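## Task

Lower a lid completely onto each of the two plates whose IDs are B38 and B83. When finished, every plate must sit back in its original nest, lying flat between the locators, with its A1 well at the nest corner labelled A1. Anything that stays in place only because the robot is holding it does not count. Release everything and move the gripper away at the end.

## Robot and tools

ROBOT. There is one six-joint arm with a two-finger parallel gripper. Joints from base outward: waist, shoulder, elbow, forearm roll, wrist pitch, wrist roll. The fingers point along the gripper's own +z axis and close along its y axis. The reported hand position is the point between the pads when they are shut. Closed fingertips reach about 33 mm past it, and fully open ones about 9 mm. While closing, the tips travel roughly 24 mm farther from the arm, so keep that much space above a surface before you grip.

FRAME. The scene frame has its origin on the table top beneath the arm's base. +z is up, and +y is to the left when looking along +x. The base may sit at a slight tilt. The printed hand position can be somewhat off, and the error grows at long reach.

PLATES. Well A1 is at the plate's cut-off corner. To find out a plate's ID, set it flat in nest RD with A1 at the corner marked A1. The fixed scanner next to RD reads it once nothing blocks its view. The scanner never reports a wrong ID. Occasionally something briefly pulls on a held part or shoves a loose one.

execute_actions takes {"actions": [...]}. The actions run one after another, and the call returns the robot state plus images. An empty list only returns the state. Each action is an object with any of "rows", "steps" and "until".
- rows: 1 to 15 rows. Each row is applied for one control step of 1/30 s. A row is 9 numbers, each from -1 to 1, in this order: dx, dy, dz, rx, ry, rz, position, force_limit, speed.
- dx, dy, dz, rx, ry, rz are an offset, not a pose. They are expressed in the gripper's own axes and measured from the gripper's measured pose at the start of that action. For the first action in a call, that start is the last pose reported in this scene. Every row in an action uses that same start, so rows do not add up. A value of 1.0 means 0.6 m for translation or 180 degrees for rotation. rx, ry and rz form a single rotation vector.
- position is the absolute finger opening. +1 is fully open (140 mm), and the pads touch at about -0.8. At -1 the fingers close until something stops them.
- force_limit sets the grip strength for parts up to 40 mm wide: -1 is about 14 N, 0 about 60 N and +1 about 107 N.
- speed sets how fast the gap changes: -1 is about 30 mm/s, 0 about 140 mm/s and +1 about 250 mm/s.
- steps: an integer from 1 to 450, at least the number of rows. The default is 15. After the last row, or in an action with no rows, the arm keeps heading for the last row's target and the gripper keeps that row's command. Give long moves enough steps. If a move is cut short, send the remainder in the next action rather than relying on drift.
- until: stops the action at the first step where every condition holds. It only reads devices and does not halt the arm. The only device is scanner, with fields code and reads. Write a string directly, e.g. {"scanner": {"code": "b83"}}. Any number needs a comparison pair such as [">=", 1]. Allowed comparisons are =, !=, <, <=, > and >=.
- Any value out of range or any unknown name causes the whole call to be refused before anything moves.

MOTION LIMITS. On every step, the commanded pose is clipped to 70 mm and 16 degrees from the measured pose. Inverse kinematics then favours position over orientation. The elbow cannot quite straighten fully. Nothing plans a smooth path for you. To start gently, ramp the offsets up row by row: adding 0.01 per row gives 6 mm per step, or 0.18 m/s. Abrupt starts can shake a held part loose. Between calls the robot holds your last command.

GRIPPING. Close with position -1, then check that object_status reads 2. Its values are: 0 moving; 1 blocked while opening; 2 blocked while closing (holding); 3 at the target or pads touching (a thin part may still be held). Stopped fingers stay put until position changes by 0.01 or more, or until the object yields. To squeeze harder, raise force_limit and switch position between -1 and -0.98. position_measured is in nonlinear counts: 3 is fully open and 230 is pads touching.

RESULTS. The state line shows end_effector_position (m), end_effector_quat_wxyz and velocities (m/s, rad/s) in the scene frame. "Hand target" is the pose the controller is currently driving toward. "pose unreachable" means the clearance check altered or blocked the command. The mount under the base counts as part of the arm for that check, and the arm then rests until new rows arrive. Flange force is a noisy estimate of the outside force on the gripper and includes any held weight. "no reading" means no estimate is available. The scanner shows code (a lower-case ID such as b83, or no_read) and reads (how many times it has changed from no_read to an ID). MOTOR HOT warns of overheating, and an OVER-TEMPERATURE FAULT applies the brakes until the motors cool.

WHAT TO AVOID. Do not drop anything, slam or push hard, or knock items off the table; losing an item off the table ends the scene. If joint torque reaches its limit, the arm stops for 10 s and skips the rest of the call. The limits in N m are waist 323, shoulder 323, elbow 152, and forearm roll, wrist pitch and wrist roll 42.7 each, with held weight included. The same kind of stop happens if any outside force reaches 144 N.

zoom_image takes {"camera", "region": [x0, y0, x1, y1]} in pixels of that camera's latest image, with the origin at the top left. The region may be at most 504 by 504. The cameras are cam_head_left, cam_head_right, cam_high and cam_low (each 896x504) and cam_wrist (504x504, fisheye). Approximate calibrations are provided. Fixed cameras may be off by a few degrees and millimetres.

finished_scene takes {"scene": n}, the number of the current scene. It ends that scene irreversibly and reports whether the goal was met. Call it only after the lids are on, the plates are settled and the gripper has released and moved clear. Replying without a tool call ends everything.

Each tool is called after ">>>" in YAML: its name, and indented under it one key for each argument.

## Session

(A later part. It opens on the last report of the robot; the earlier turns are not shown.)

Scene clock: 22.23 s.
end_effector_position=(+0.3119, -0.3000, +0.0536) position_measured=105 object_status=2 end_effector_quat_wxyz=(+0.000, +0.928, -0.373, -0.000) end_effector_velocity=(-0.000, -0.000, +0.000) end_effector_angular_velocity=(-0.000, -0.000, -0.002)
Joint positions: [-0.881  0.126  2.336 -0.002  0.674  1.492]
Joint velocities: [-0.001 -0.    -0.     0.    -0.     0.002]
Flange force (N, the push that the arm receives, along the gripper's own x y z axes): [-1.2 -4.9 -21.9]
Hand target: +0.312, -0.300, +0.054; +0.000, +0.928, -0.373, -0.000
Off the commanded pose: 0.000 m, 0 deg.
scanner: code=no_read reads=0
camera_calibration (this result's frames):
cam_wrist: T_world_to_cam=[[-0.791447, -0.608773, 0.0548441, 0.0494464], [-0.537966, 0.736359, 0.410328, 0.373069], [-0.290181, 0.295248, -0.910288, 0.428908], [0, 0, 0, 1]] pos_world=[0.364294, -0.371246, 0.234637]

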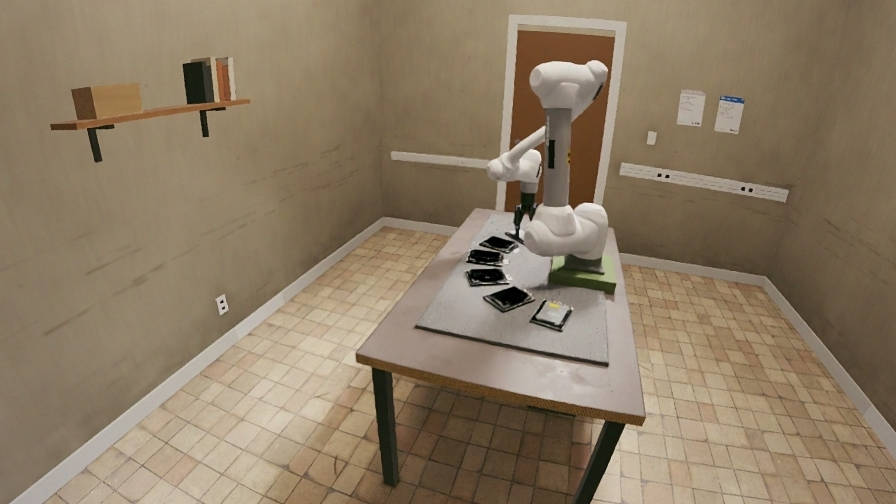

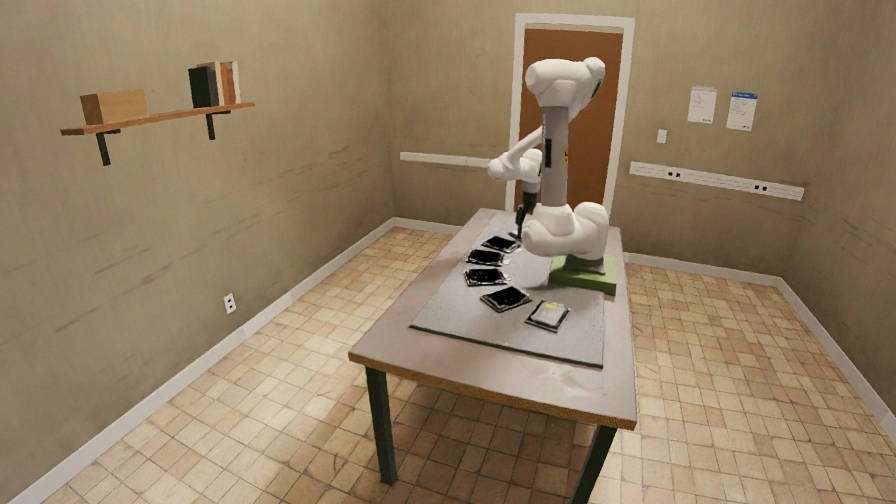

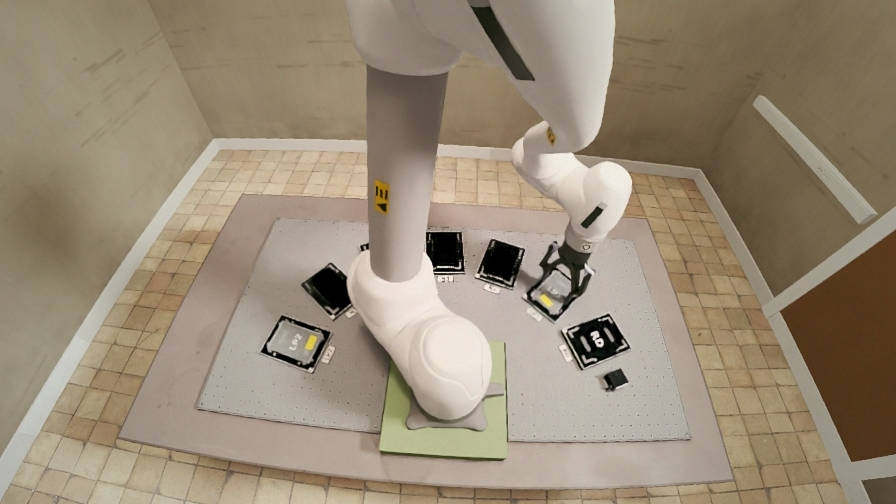

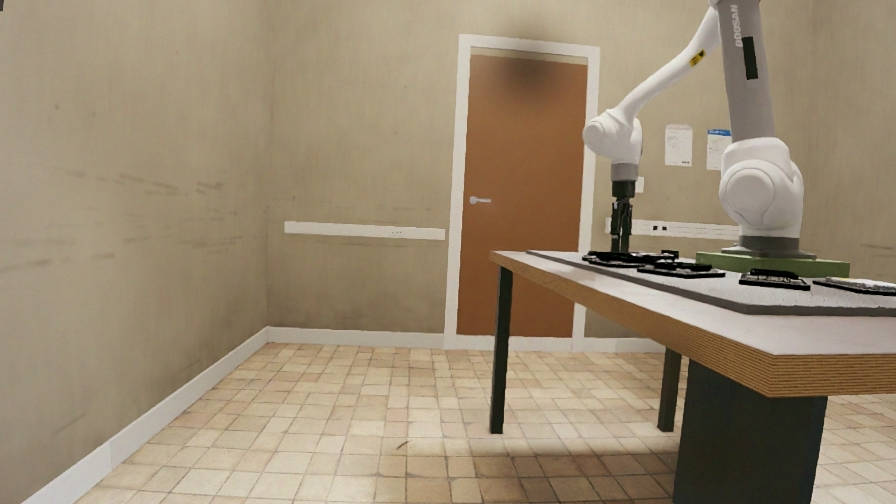

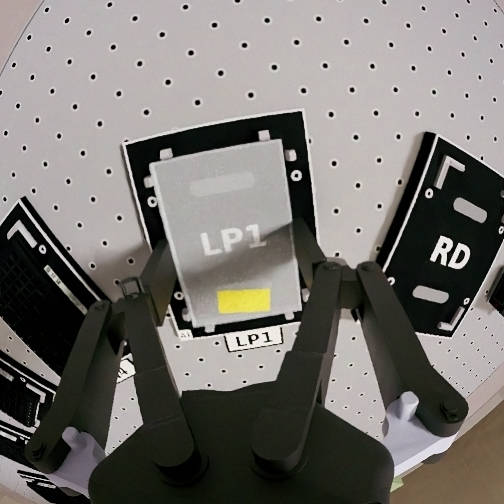

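>>> execute_actions:
  actions:
    - {"rows": [[0, 0, -0.0375, 0, 0, 0, -1, 0, -0.4]], "steps": 1}

Scene clock: 29.30 s.
end_effector_position=(+0.3119, -0.3000, +0.0538) position_measured=105 object_status=2 end_effector_quat_wxyz=(+0.000, +0.928, -0.373, -0.000) end_effector_velocity=(-0.001, +0.002, +0.030) end_effector_angular_velocity=(+0.003, +0.003, +0.001)
Joint positions: [-0.881  0.125  2.335 -0.002  0.675  1.492]
Joint velocities: [-0.    -0.053 -0.02  -0.     0.078 -0.001]
Flange force (N, the push that the arm receives, along the gripper's own x y z axes): [2.5 -7.4 -16.0]
Hand target: +0.312, -0.300, +0.075; +0.000, +0.928, -0.373, +0.000
Off the commanded pose: 0.022 m, 0 deg.
scanner: code=no_read reads=0
camera_calibration (this result's frames):
cam_wrist: T_world_to_cam=[[-0.791381, -0.608849, 0.0549344, 0.0493473], [-0.538021, 0.736338, 0.410291, 0.372975], [-0.290256, 0.295141, -0.910299, 0.429146], [0, 0, 0, 1]] pos_world=[0.364283, -0.37125, 0.234912]

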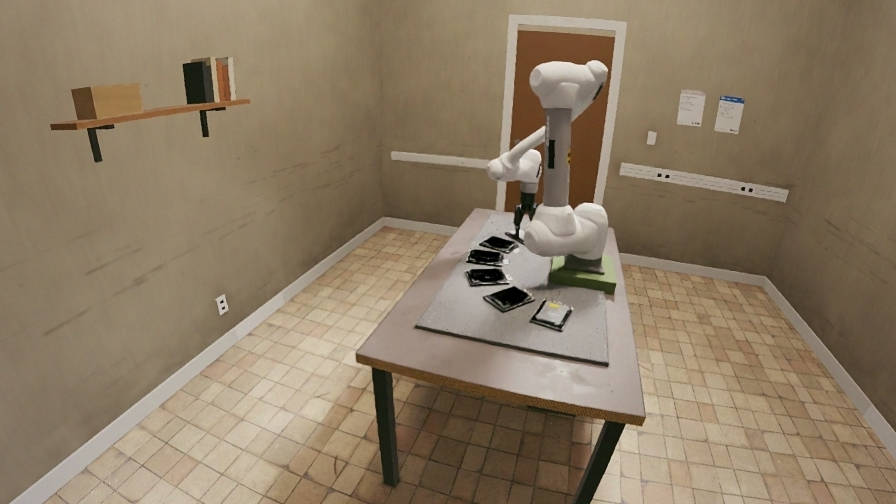

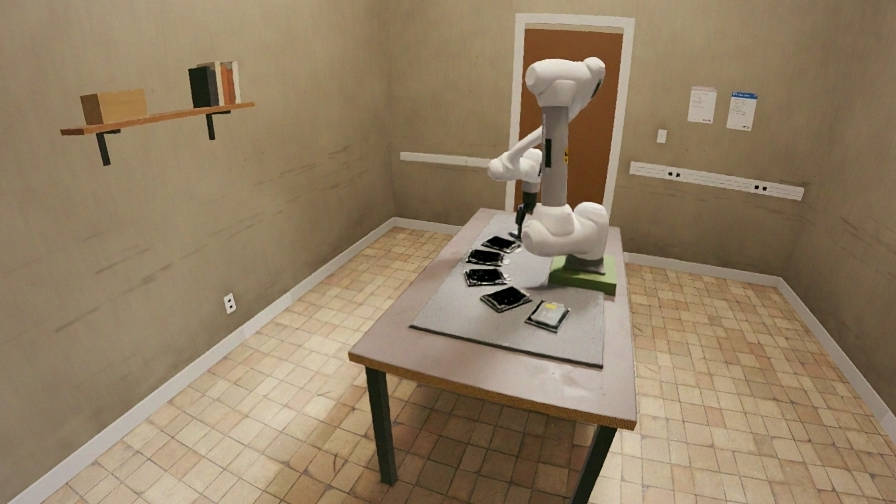

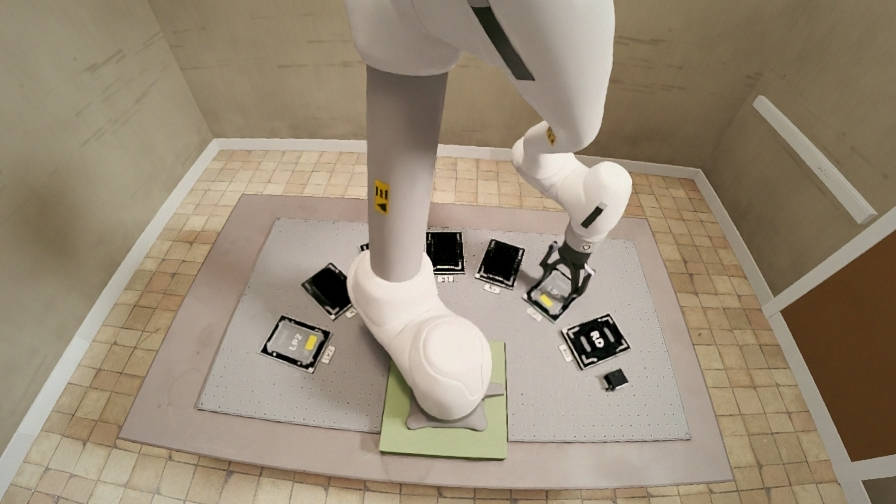

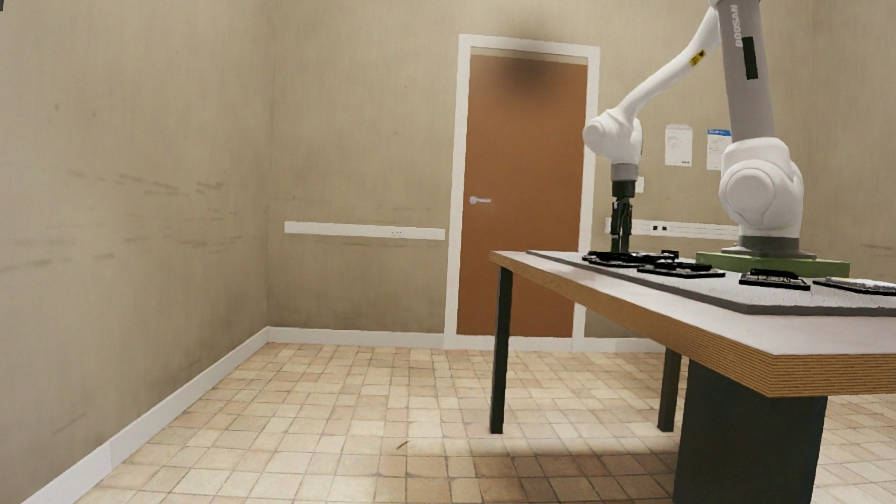

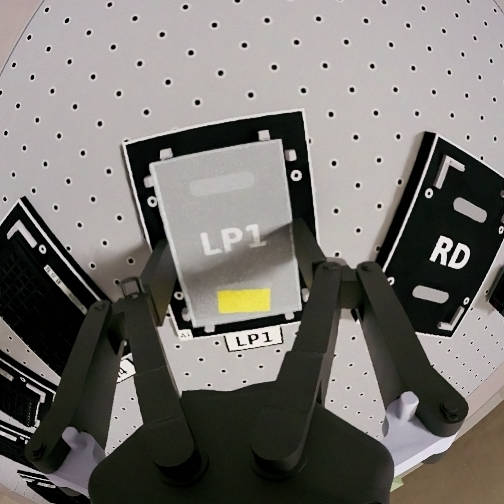

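>>> execute_actions:
  actions: []

>>> zoom_image:
  camera: "cam_wrist"
  region: [125, 100, 325, 200]

>>> zoom_image:
  camera: "cam_wrist"
  region: [160, 250, 330, 340]

Scene clock: 29.60 s.
end_effector_position=(+0.3118, -0.3000, +0.0748) position_measured=105 object_status=2 end_effector_quat_wxyz=(+0.000, +0.928, -0.373, -0.000) end_effector_velocity=(+0.001, +0.000, +0.003) end_effector_angular_velocity=(+0.001, -0.001, -0.002)
Joint positions: [-0.882  0.089  2.32  -0.002  0.726  1.492]
Joint velocities: [ 0.001 -0.004 -0.002  0.002  0.006  0.001]
Flange force (N, the push that the arm receives, along the gripper's own x y z axes): [-1.7 -1.5 4.9]
Hand target: +0.312, -0.300, +0.075; +0.000, +0.928, -0.373, +0.000
Off the commanded pose: 0.001 m, 0 deg.
scanner: code=no_read reads=0
camera_calibration (this result's frames):
cam_wrist: T_world_to_cam=[[-0.791501, -0.608692, 0.054951, 0.0482191], [-0.538043, 0.736625, 0.409748, 0.364439], [-0.289889, 0.294751, -0.910542, 0.448021], [0, 0, 0, 1]] pos_world=[0.364126, -0.371159, 0.255964]

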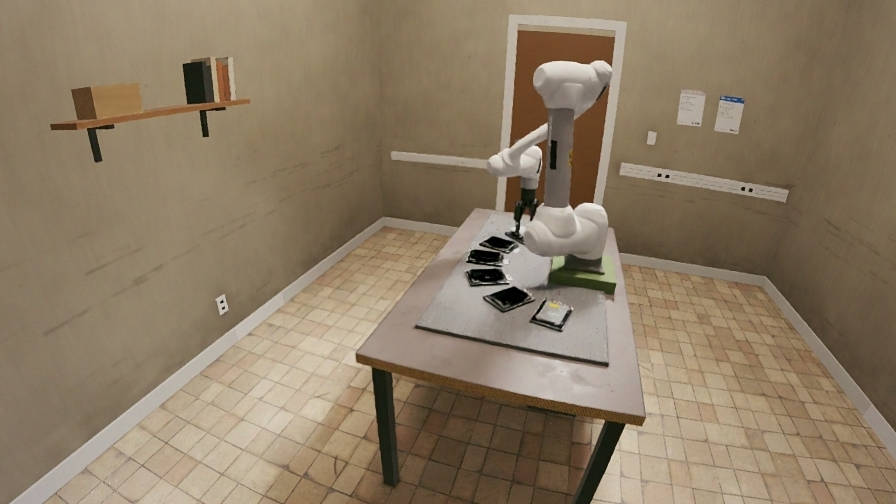

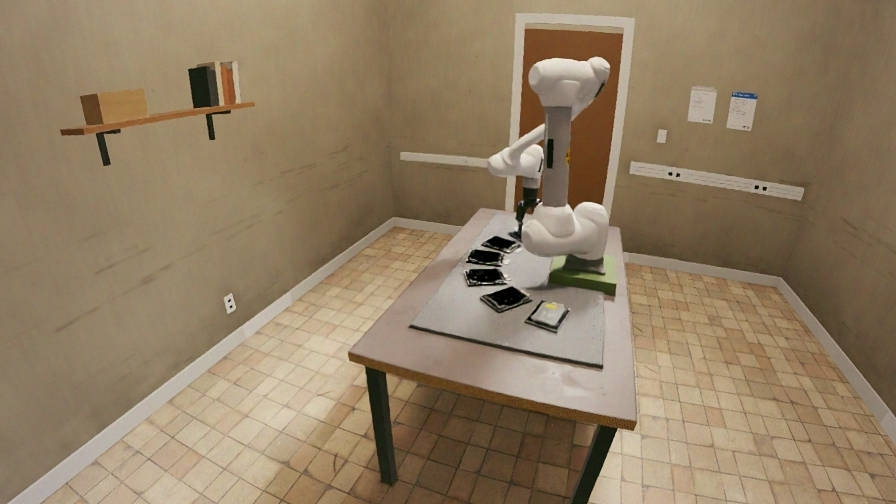

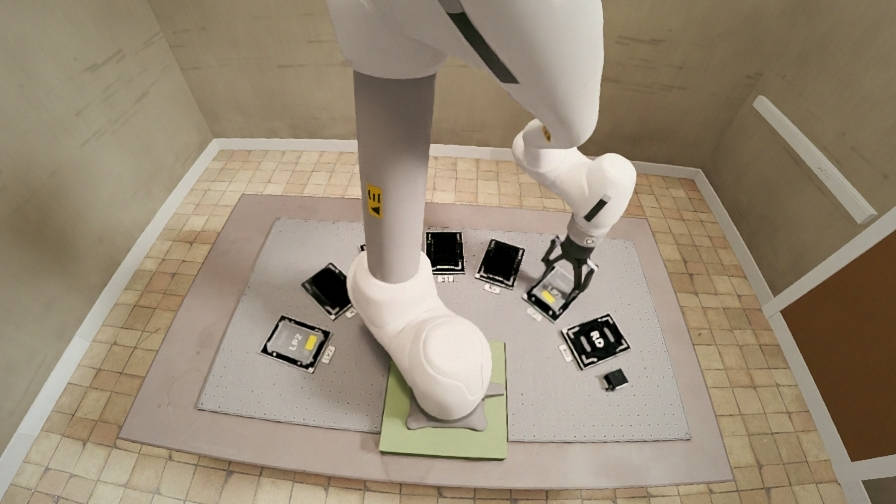

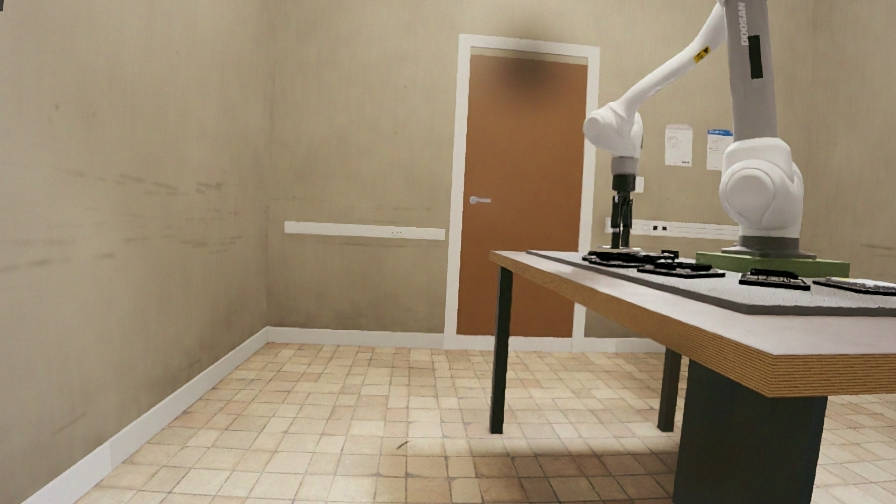

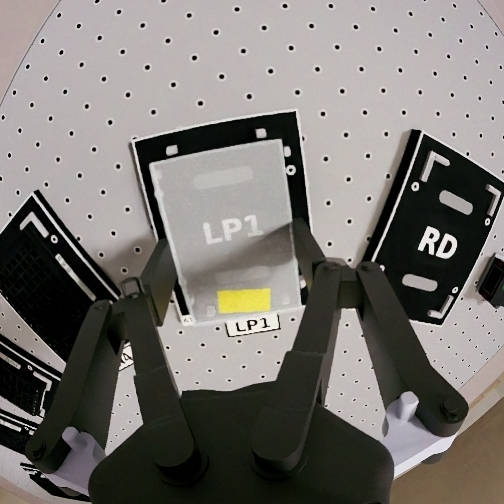

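Region (125, 100, 325, 200) of cam_wrist's 504x504 image, scaled by 2.520, with more detail than that image has.

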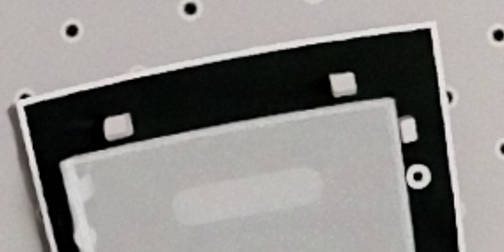

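Region (160, 250, 330, 340) of cam_wrist's 504x504 image, scaled by 2.965, with more detail than that image has; it fills the top 267 rows of this view, and the rest is white.

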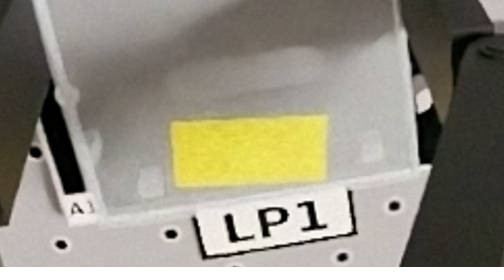

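>>> zoom_image:
  camera: "cam_wrist"
  region: [250, 120, 310, 185]

>>> zoom_image:
  camera: "cam_wrist"
  region: [135, 140, 195, 205]

Region (250, 120, 310, 185) of cam_wrist's 504x504 image, scaled by 7.754, with more detail than that image has; it fills the left 465 columns of this view, and the rest is white.

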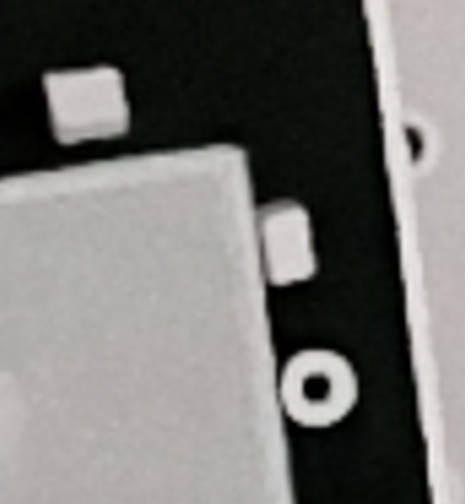

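Region (135, 140, 195, 205) of cam_wrist's 504x504 image, scaled by 7.754, with more detail than that image has; it fills the left 465 columns of this view, and the rest is white.

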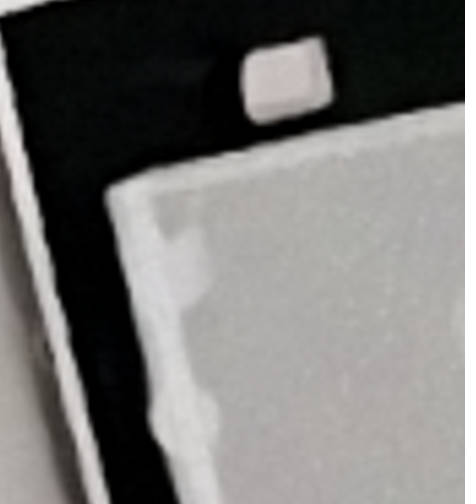

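>>> execute_actions:
  actions: []

Scene clock: 31.67 s.
end_effector_position=(+0.3119, -0.2999, +0.0751) position_measured=105 object_status=2 end_effector_quat_wxyz=(+0.000, +0.928, -0.373, +0.000) end_effector_velocity=(-0.000, +0.000, -0.000) end_effector_angular_velocity=(+0.001, -0.000, +0.000)
Joint positions: [-0.881  0.089  2.32  -0.002  0.726  1.492]
Joint velocities: [-0.     0.     0.     0.001 -0.    -0.001]
Flange force (N, the push that the arm receives, along the gripper's own x y z axes): [-1.2 3.9 4.9]
Hand target: +0.312, -0.300, +0.075; +0.000, +0.928, -0.373, +0.000
Off the commanded pose: 0.001 m, 0 deg.
scanner: code=no_read reads=0
camera_calibration (this result's frames):
cam_wrist: T_world_to_cam=[[-0.791484, -0.608726, 0.0548286, 0.0483156], [-0.538142, 0.736606, 0.409653, 0.364414], [-0.289753, 0.294728, -0.910592, 0.448194], [0, 0, 0, 1]] pos_world=[0.364213, -0.371114, 0.25619]

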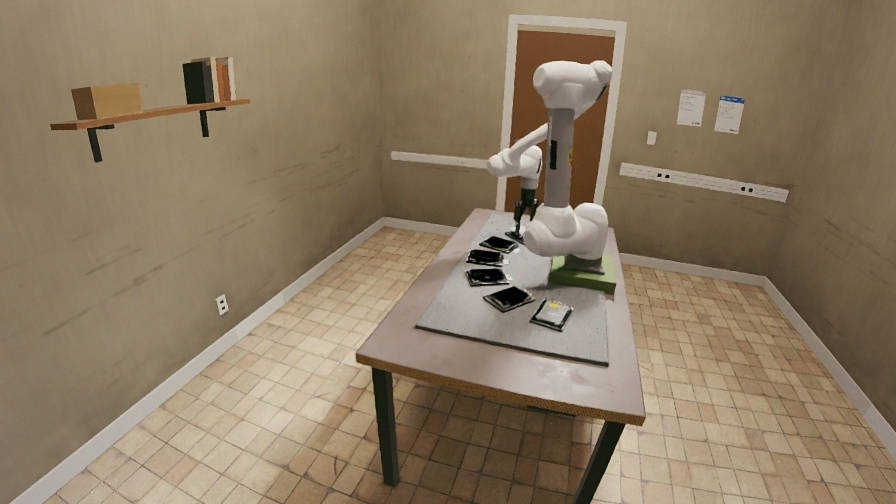

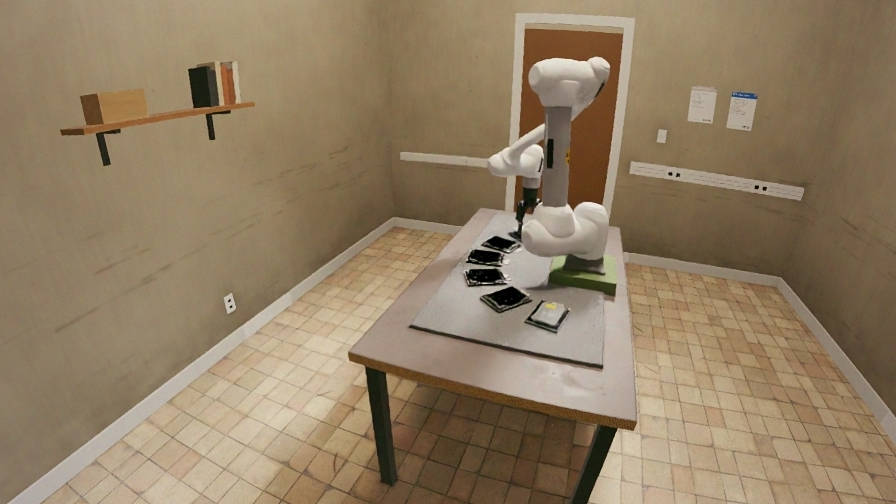

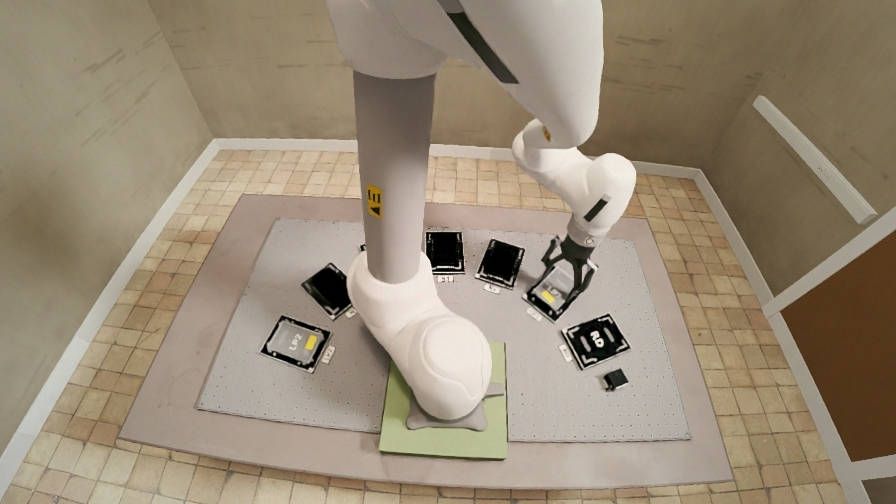

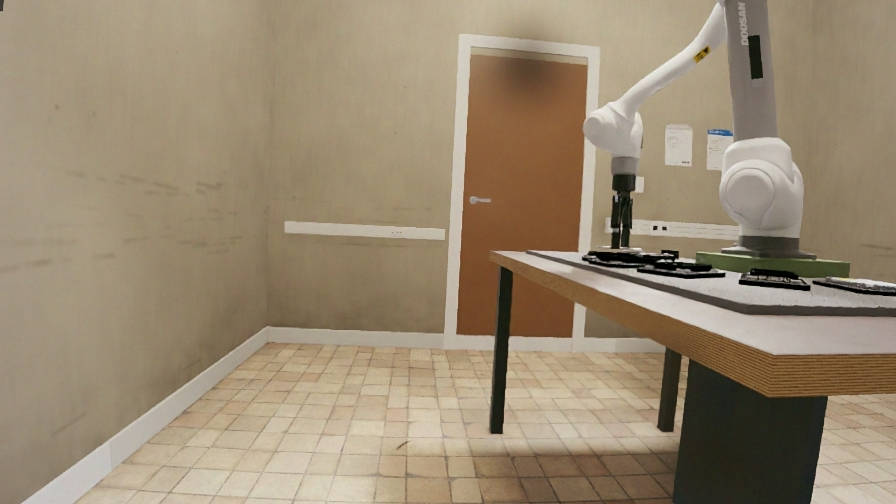

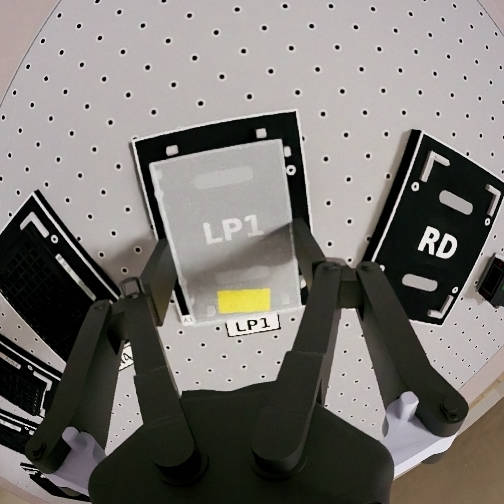

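>>> execute_actions:
  actions:
    - {"rows": [[-0.0079, -0.1138, -0.009, 0, 0, -0.048, -1, 0, -0.4]], "steps": 1}

Scene clock: 32.17 s.
end_effector_position=(+0.3121, -0.2998, +0.0751) position_measured=105 object_status=2 end_effector_quat_wxyz=(+0.000, +0.928, -0.372, +0.000) end_effector_velocity=(+0.018, +0.019, +0.002) end_effector_angular_velocity=(+0.001, -0.002, +0.056)
Joint positions: [-0.881  0.089  2.32  -0.002  0.726  1.492]
Joint velocities: [ 0.06  -0.003 -0.001  0.003  0.003  0.001]
Flange force (N, the push that the arm receives, along the gripper's own x y z axes): [-0.5 1.7 5.2]
Hand target: +0.348, -0.250, +0.079; -0.001, +0.953, -0.302, +0.001
Off the commanded pose: 0.068 m, 9 deg.
scanner: code=no_read reads=0
camera_calibration (this result's frames):
cam_wrist: T_world_to_cam=[[-0.791167, -0.609138, 0.0548189, 0.0483202], [-0.53853, 0.736325, 0.409647, 0.364403], [-0.289896, 0.294578, -0.910596, 0.448204], [0, 0, 0, 1]] pos_world=[0.364404, -0.370917, 0.256207]

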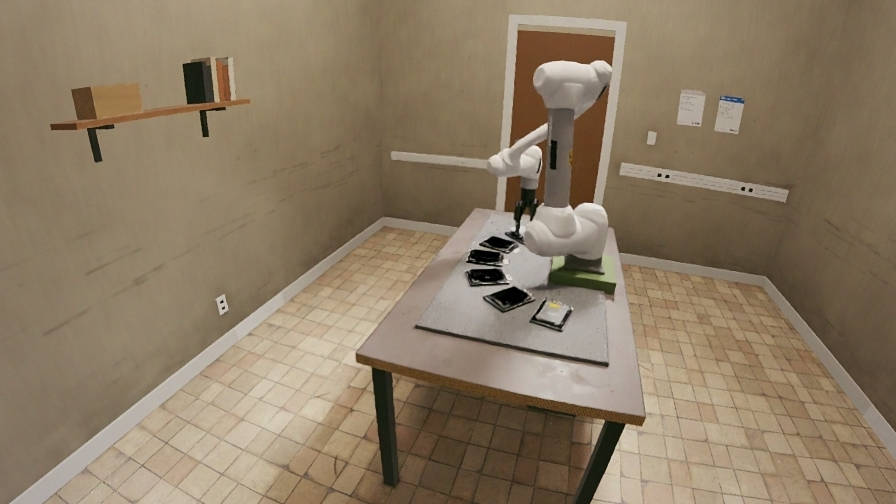

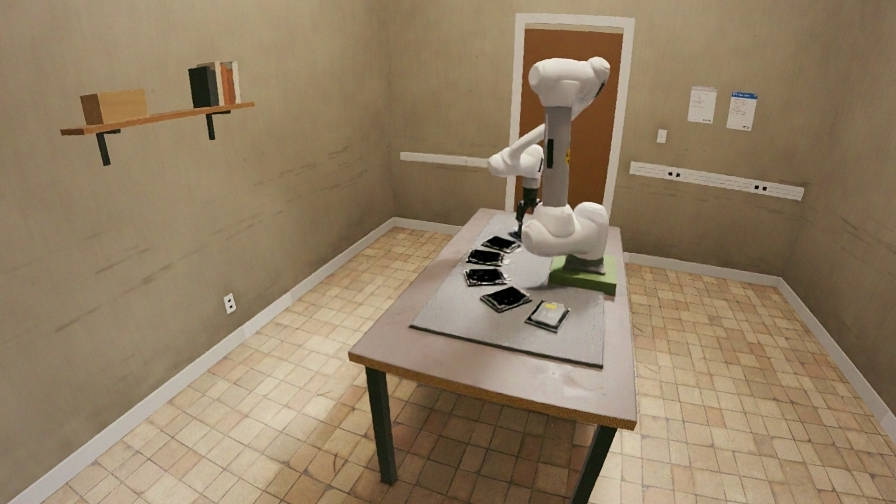

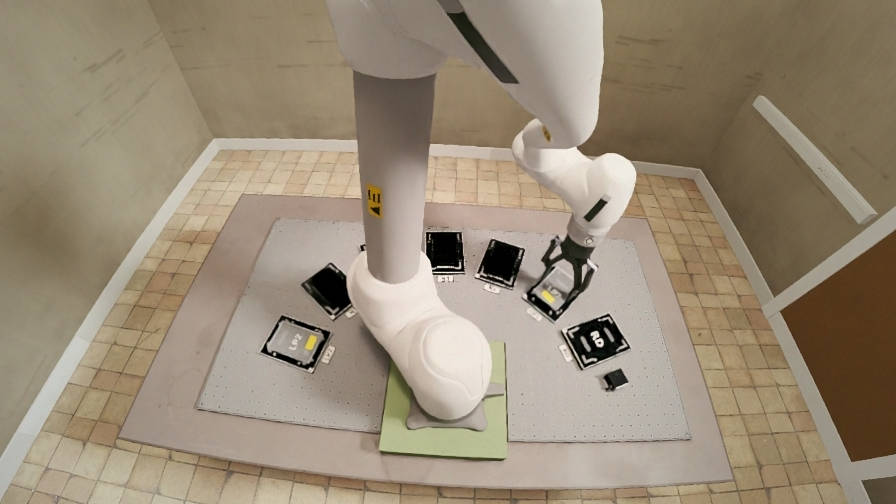

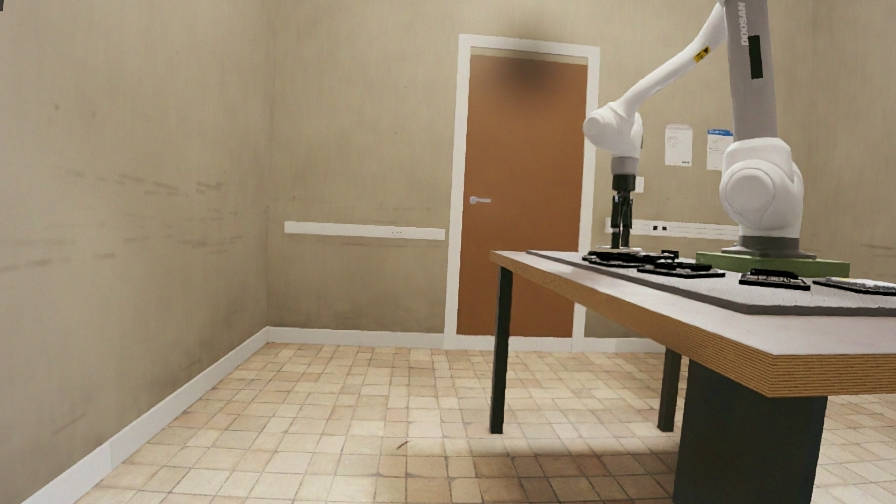

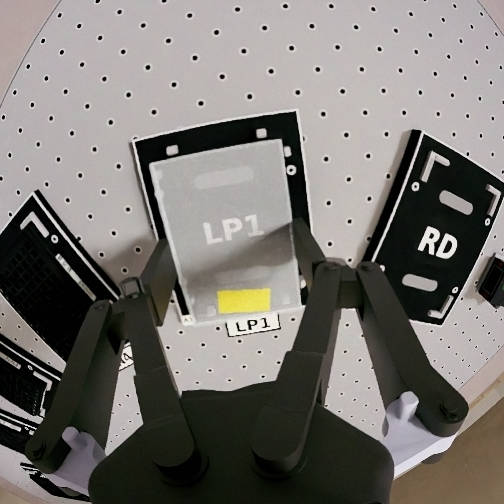

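>>> execute_actions:
  actions:
    - {"rows": [[-0.0236, -0.2161, -0.0082, 0, 0, -0.0928, -1, 0, -0.4]], "steps": 1}

Scene clock: 32.77 s.
end_effector_position=(+0.3476, -0.2497, +0.0793) position_measured=105 object_status=2 end_effector_quat_wxyz=(-0.001, +0.953, -0.302, +0.001) end_effector_velocity=(+0.015, +0.021, -0.000) end_effector_angular_velocity=(+0.002, +0.001, +0.058)
Joint positions: [-0.741  0.075  2.325  0.002  0.735  1.478]
Joint velocities: [ 0.059  0.     0.     0.001  0.001 -0.   ]
Flange force (N, the push that the arm receives, along the gripper's own x y z axes): [1.8 3.8 8.2]
Hand target: +0.383, -0.199, +0.080; -0.002, +0.972, -0.234, +0.001
Off the commanded pose: 0.069 m, 8 deg.
scanner: code=no_read reads=0
camera_calibration (this result's frames):
cam_wrist: T_world_to_cam=[[-0.691155, -0.72088, 0.0513512, 0.0443009], [-0.643657, 0.646312, 0.409861, 0.359052], [-0.328649, 0.250225, -0.910701, 0.450034], [0, 0, 0, 1]] pos_world=[0.409629, -0.312734, 0.260411]

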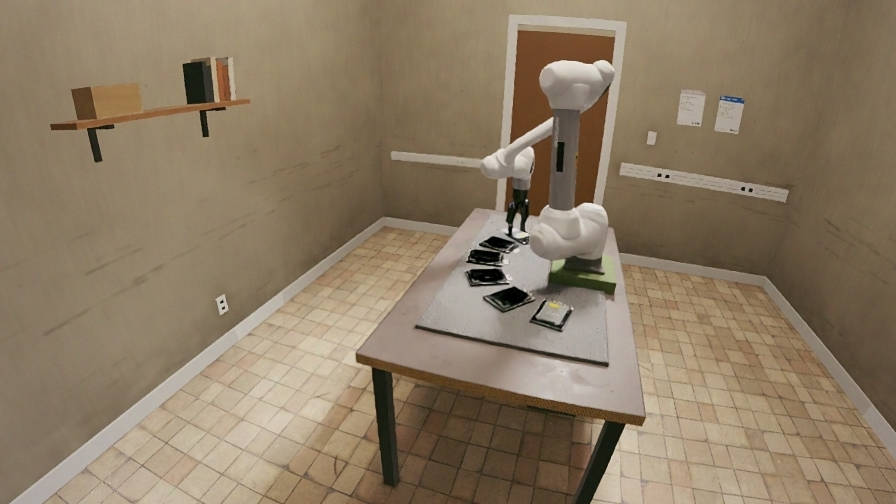

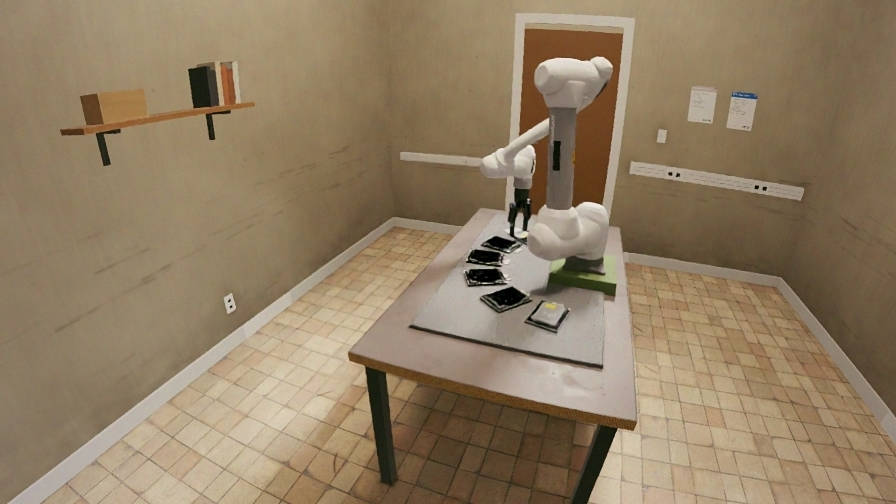

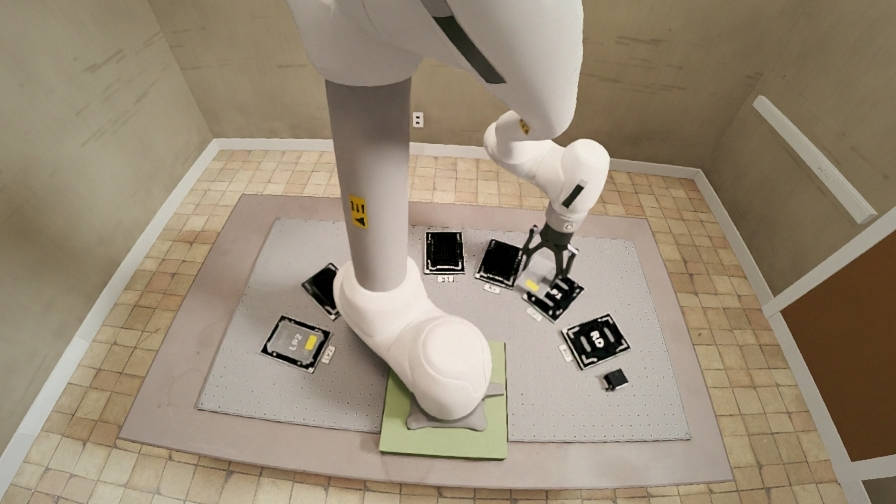

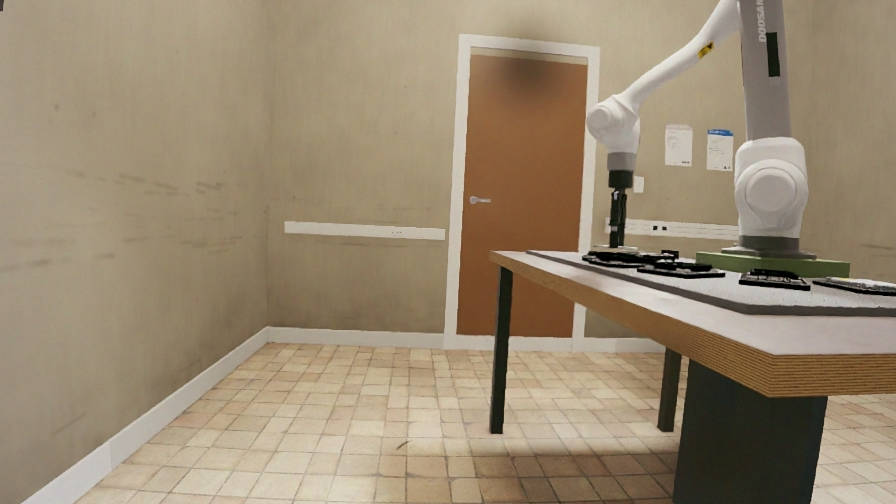

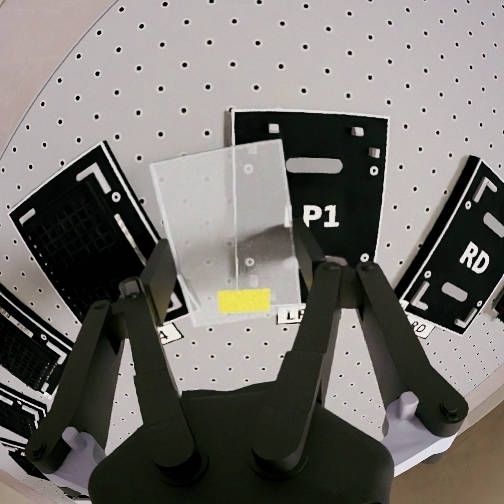

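>>> execute_actions:
  actions:
    - {"rows": [[-0.0140, -0.2173, -0.0012, -0.0022, 0, -0.0895, -1, 0, -0.4]], "steps": 1}

Scene clock: 33.40 s.
end_effector_position=(+0.3834, -0.1983, +0.0801) position_measured=105 object_status=2 end_effector_quat_wxyz=(-0.002, +0.972, -0.233, +0.001) end_effector_velocity=(+0.013, +0.022, +0.000) end_effector_angular_velocity=(-0.000, -0.001, +0.057)
Joint positions: [-0.595  0.079  2.318  0.003  0.737  1.481]
Joint velocities: [ 0.061  0.002 -0.003 -0.    -0.     0.004]
Flange force (N, the push that the arm receives, along the gripper's own x y z axes): [0.9 8.0 6.1]
Hand target: +0.408, -0.142, +0.080; -0.000, +0.986, -0.165, +0.001
Off the commanded pose: 0.068 m, 8 deg.
scanner: code=no_read reads=0
camera_calibration (this result's frames):
cam_wrist: T_world_to_cam=[[-0.582417, -0.811364, 0.0497965, 0.0465472], [-0.729072, 0.548474, 0.409426, 0.361884], [-0.359506, 0.202151, -0.910983, 0.45201], [0, 0, 0, 1]] pos_world=[0.45345, -0.252092, 0.261291]

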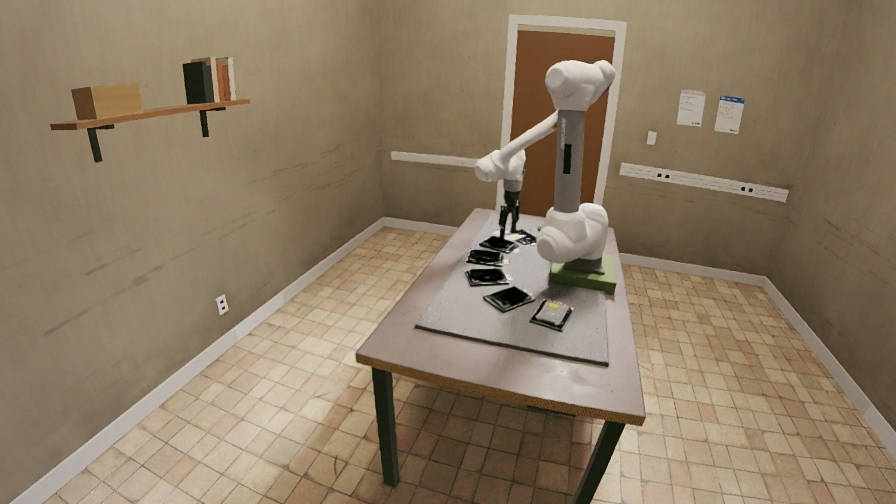

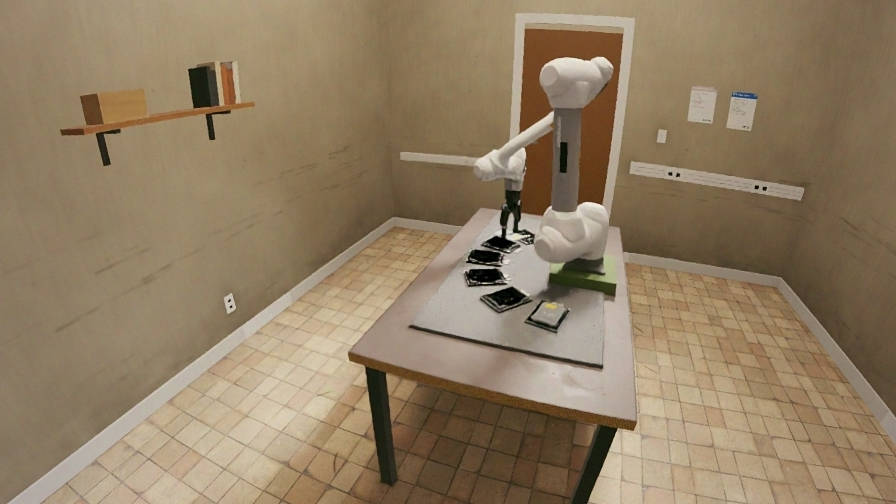

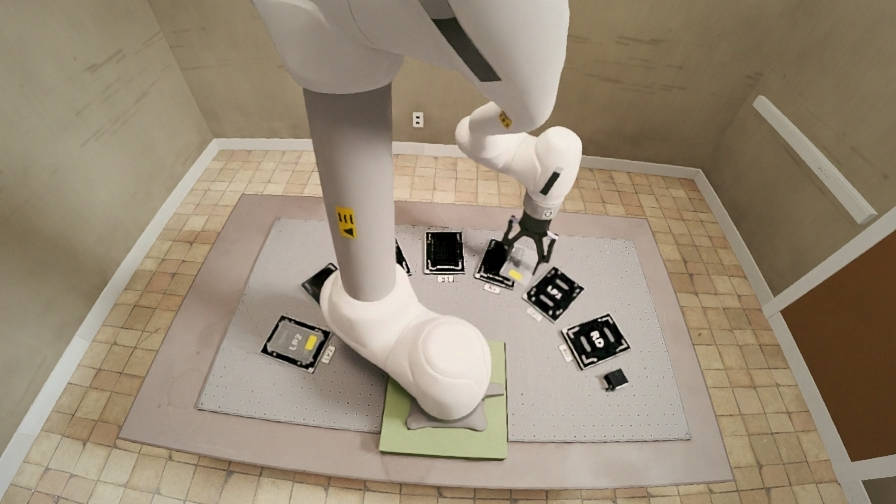

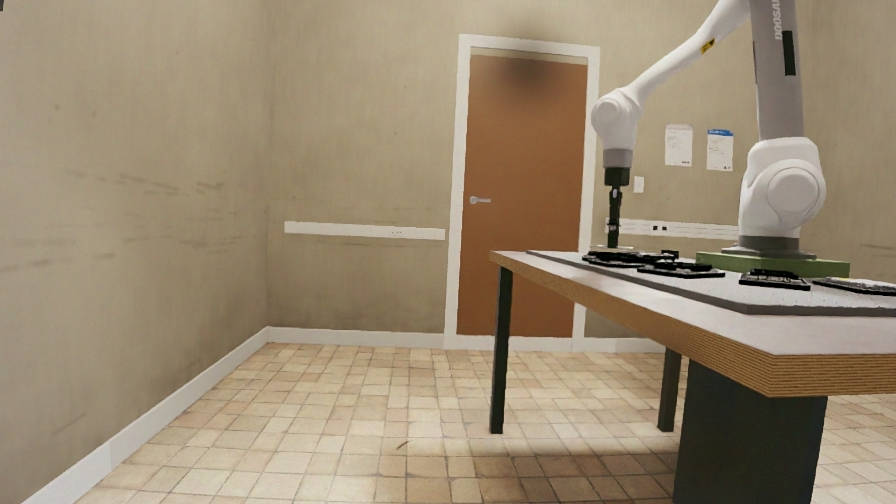

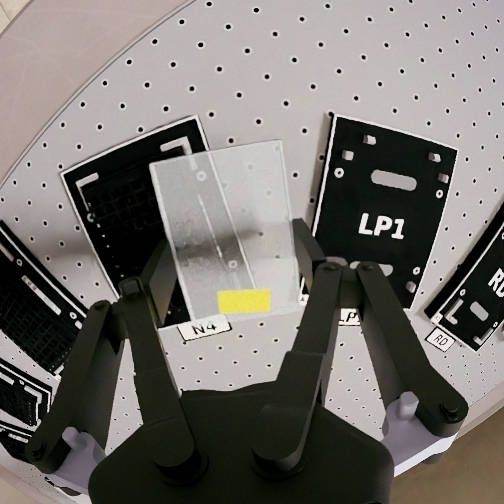

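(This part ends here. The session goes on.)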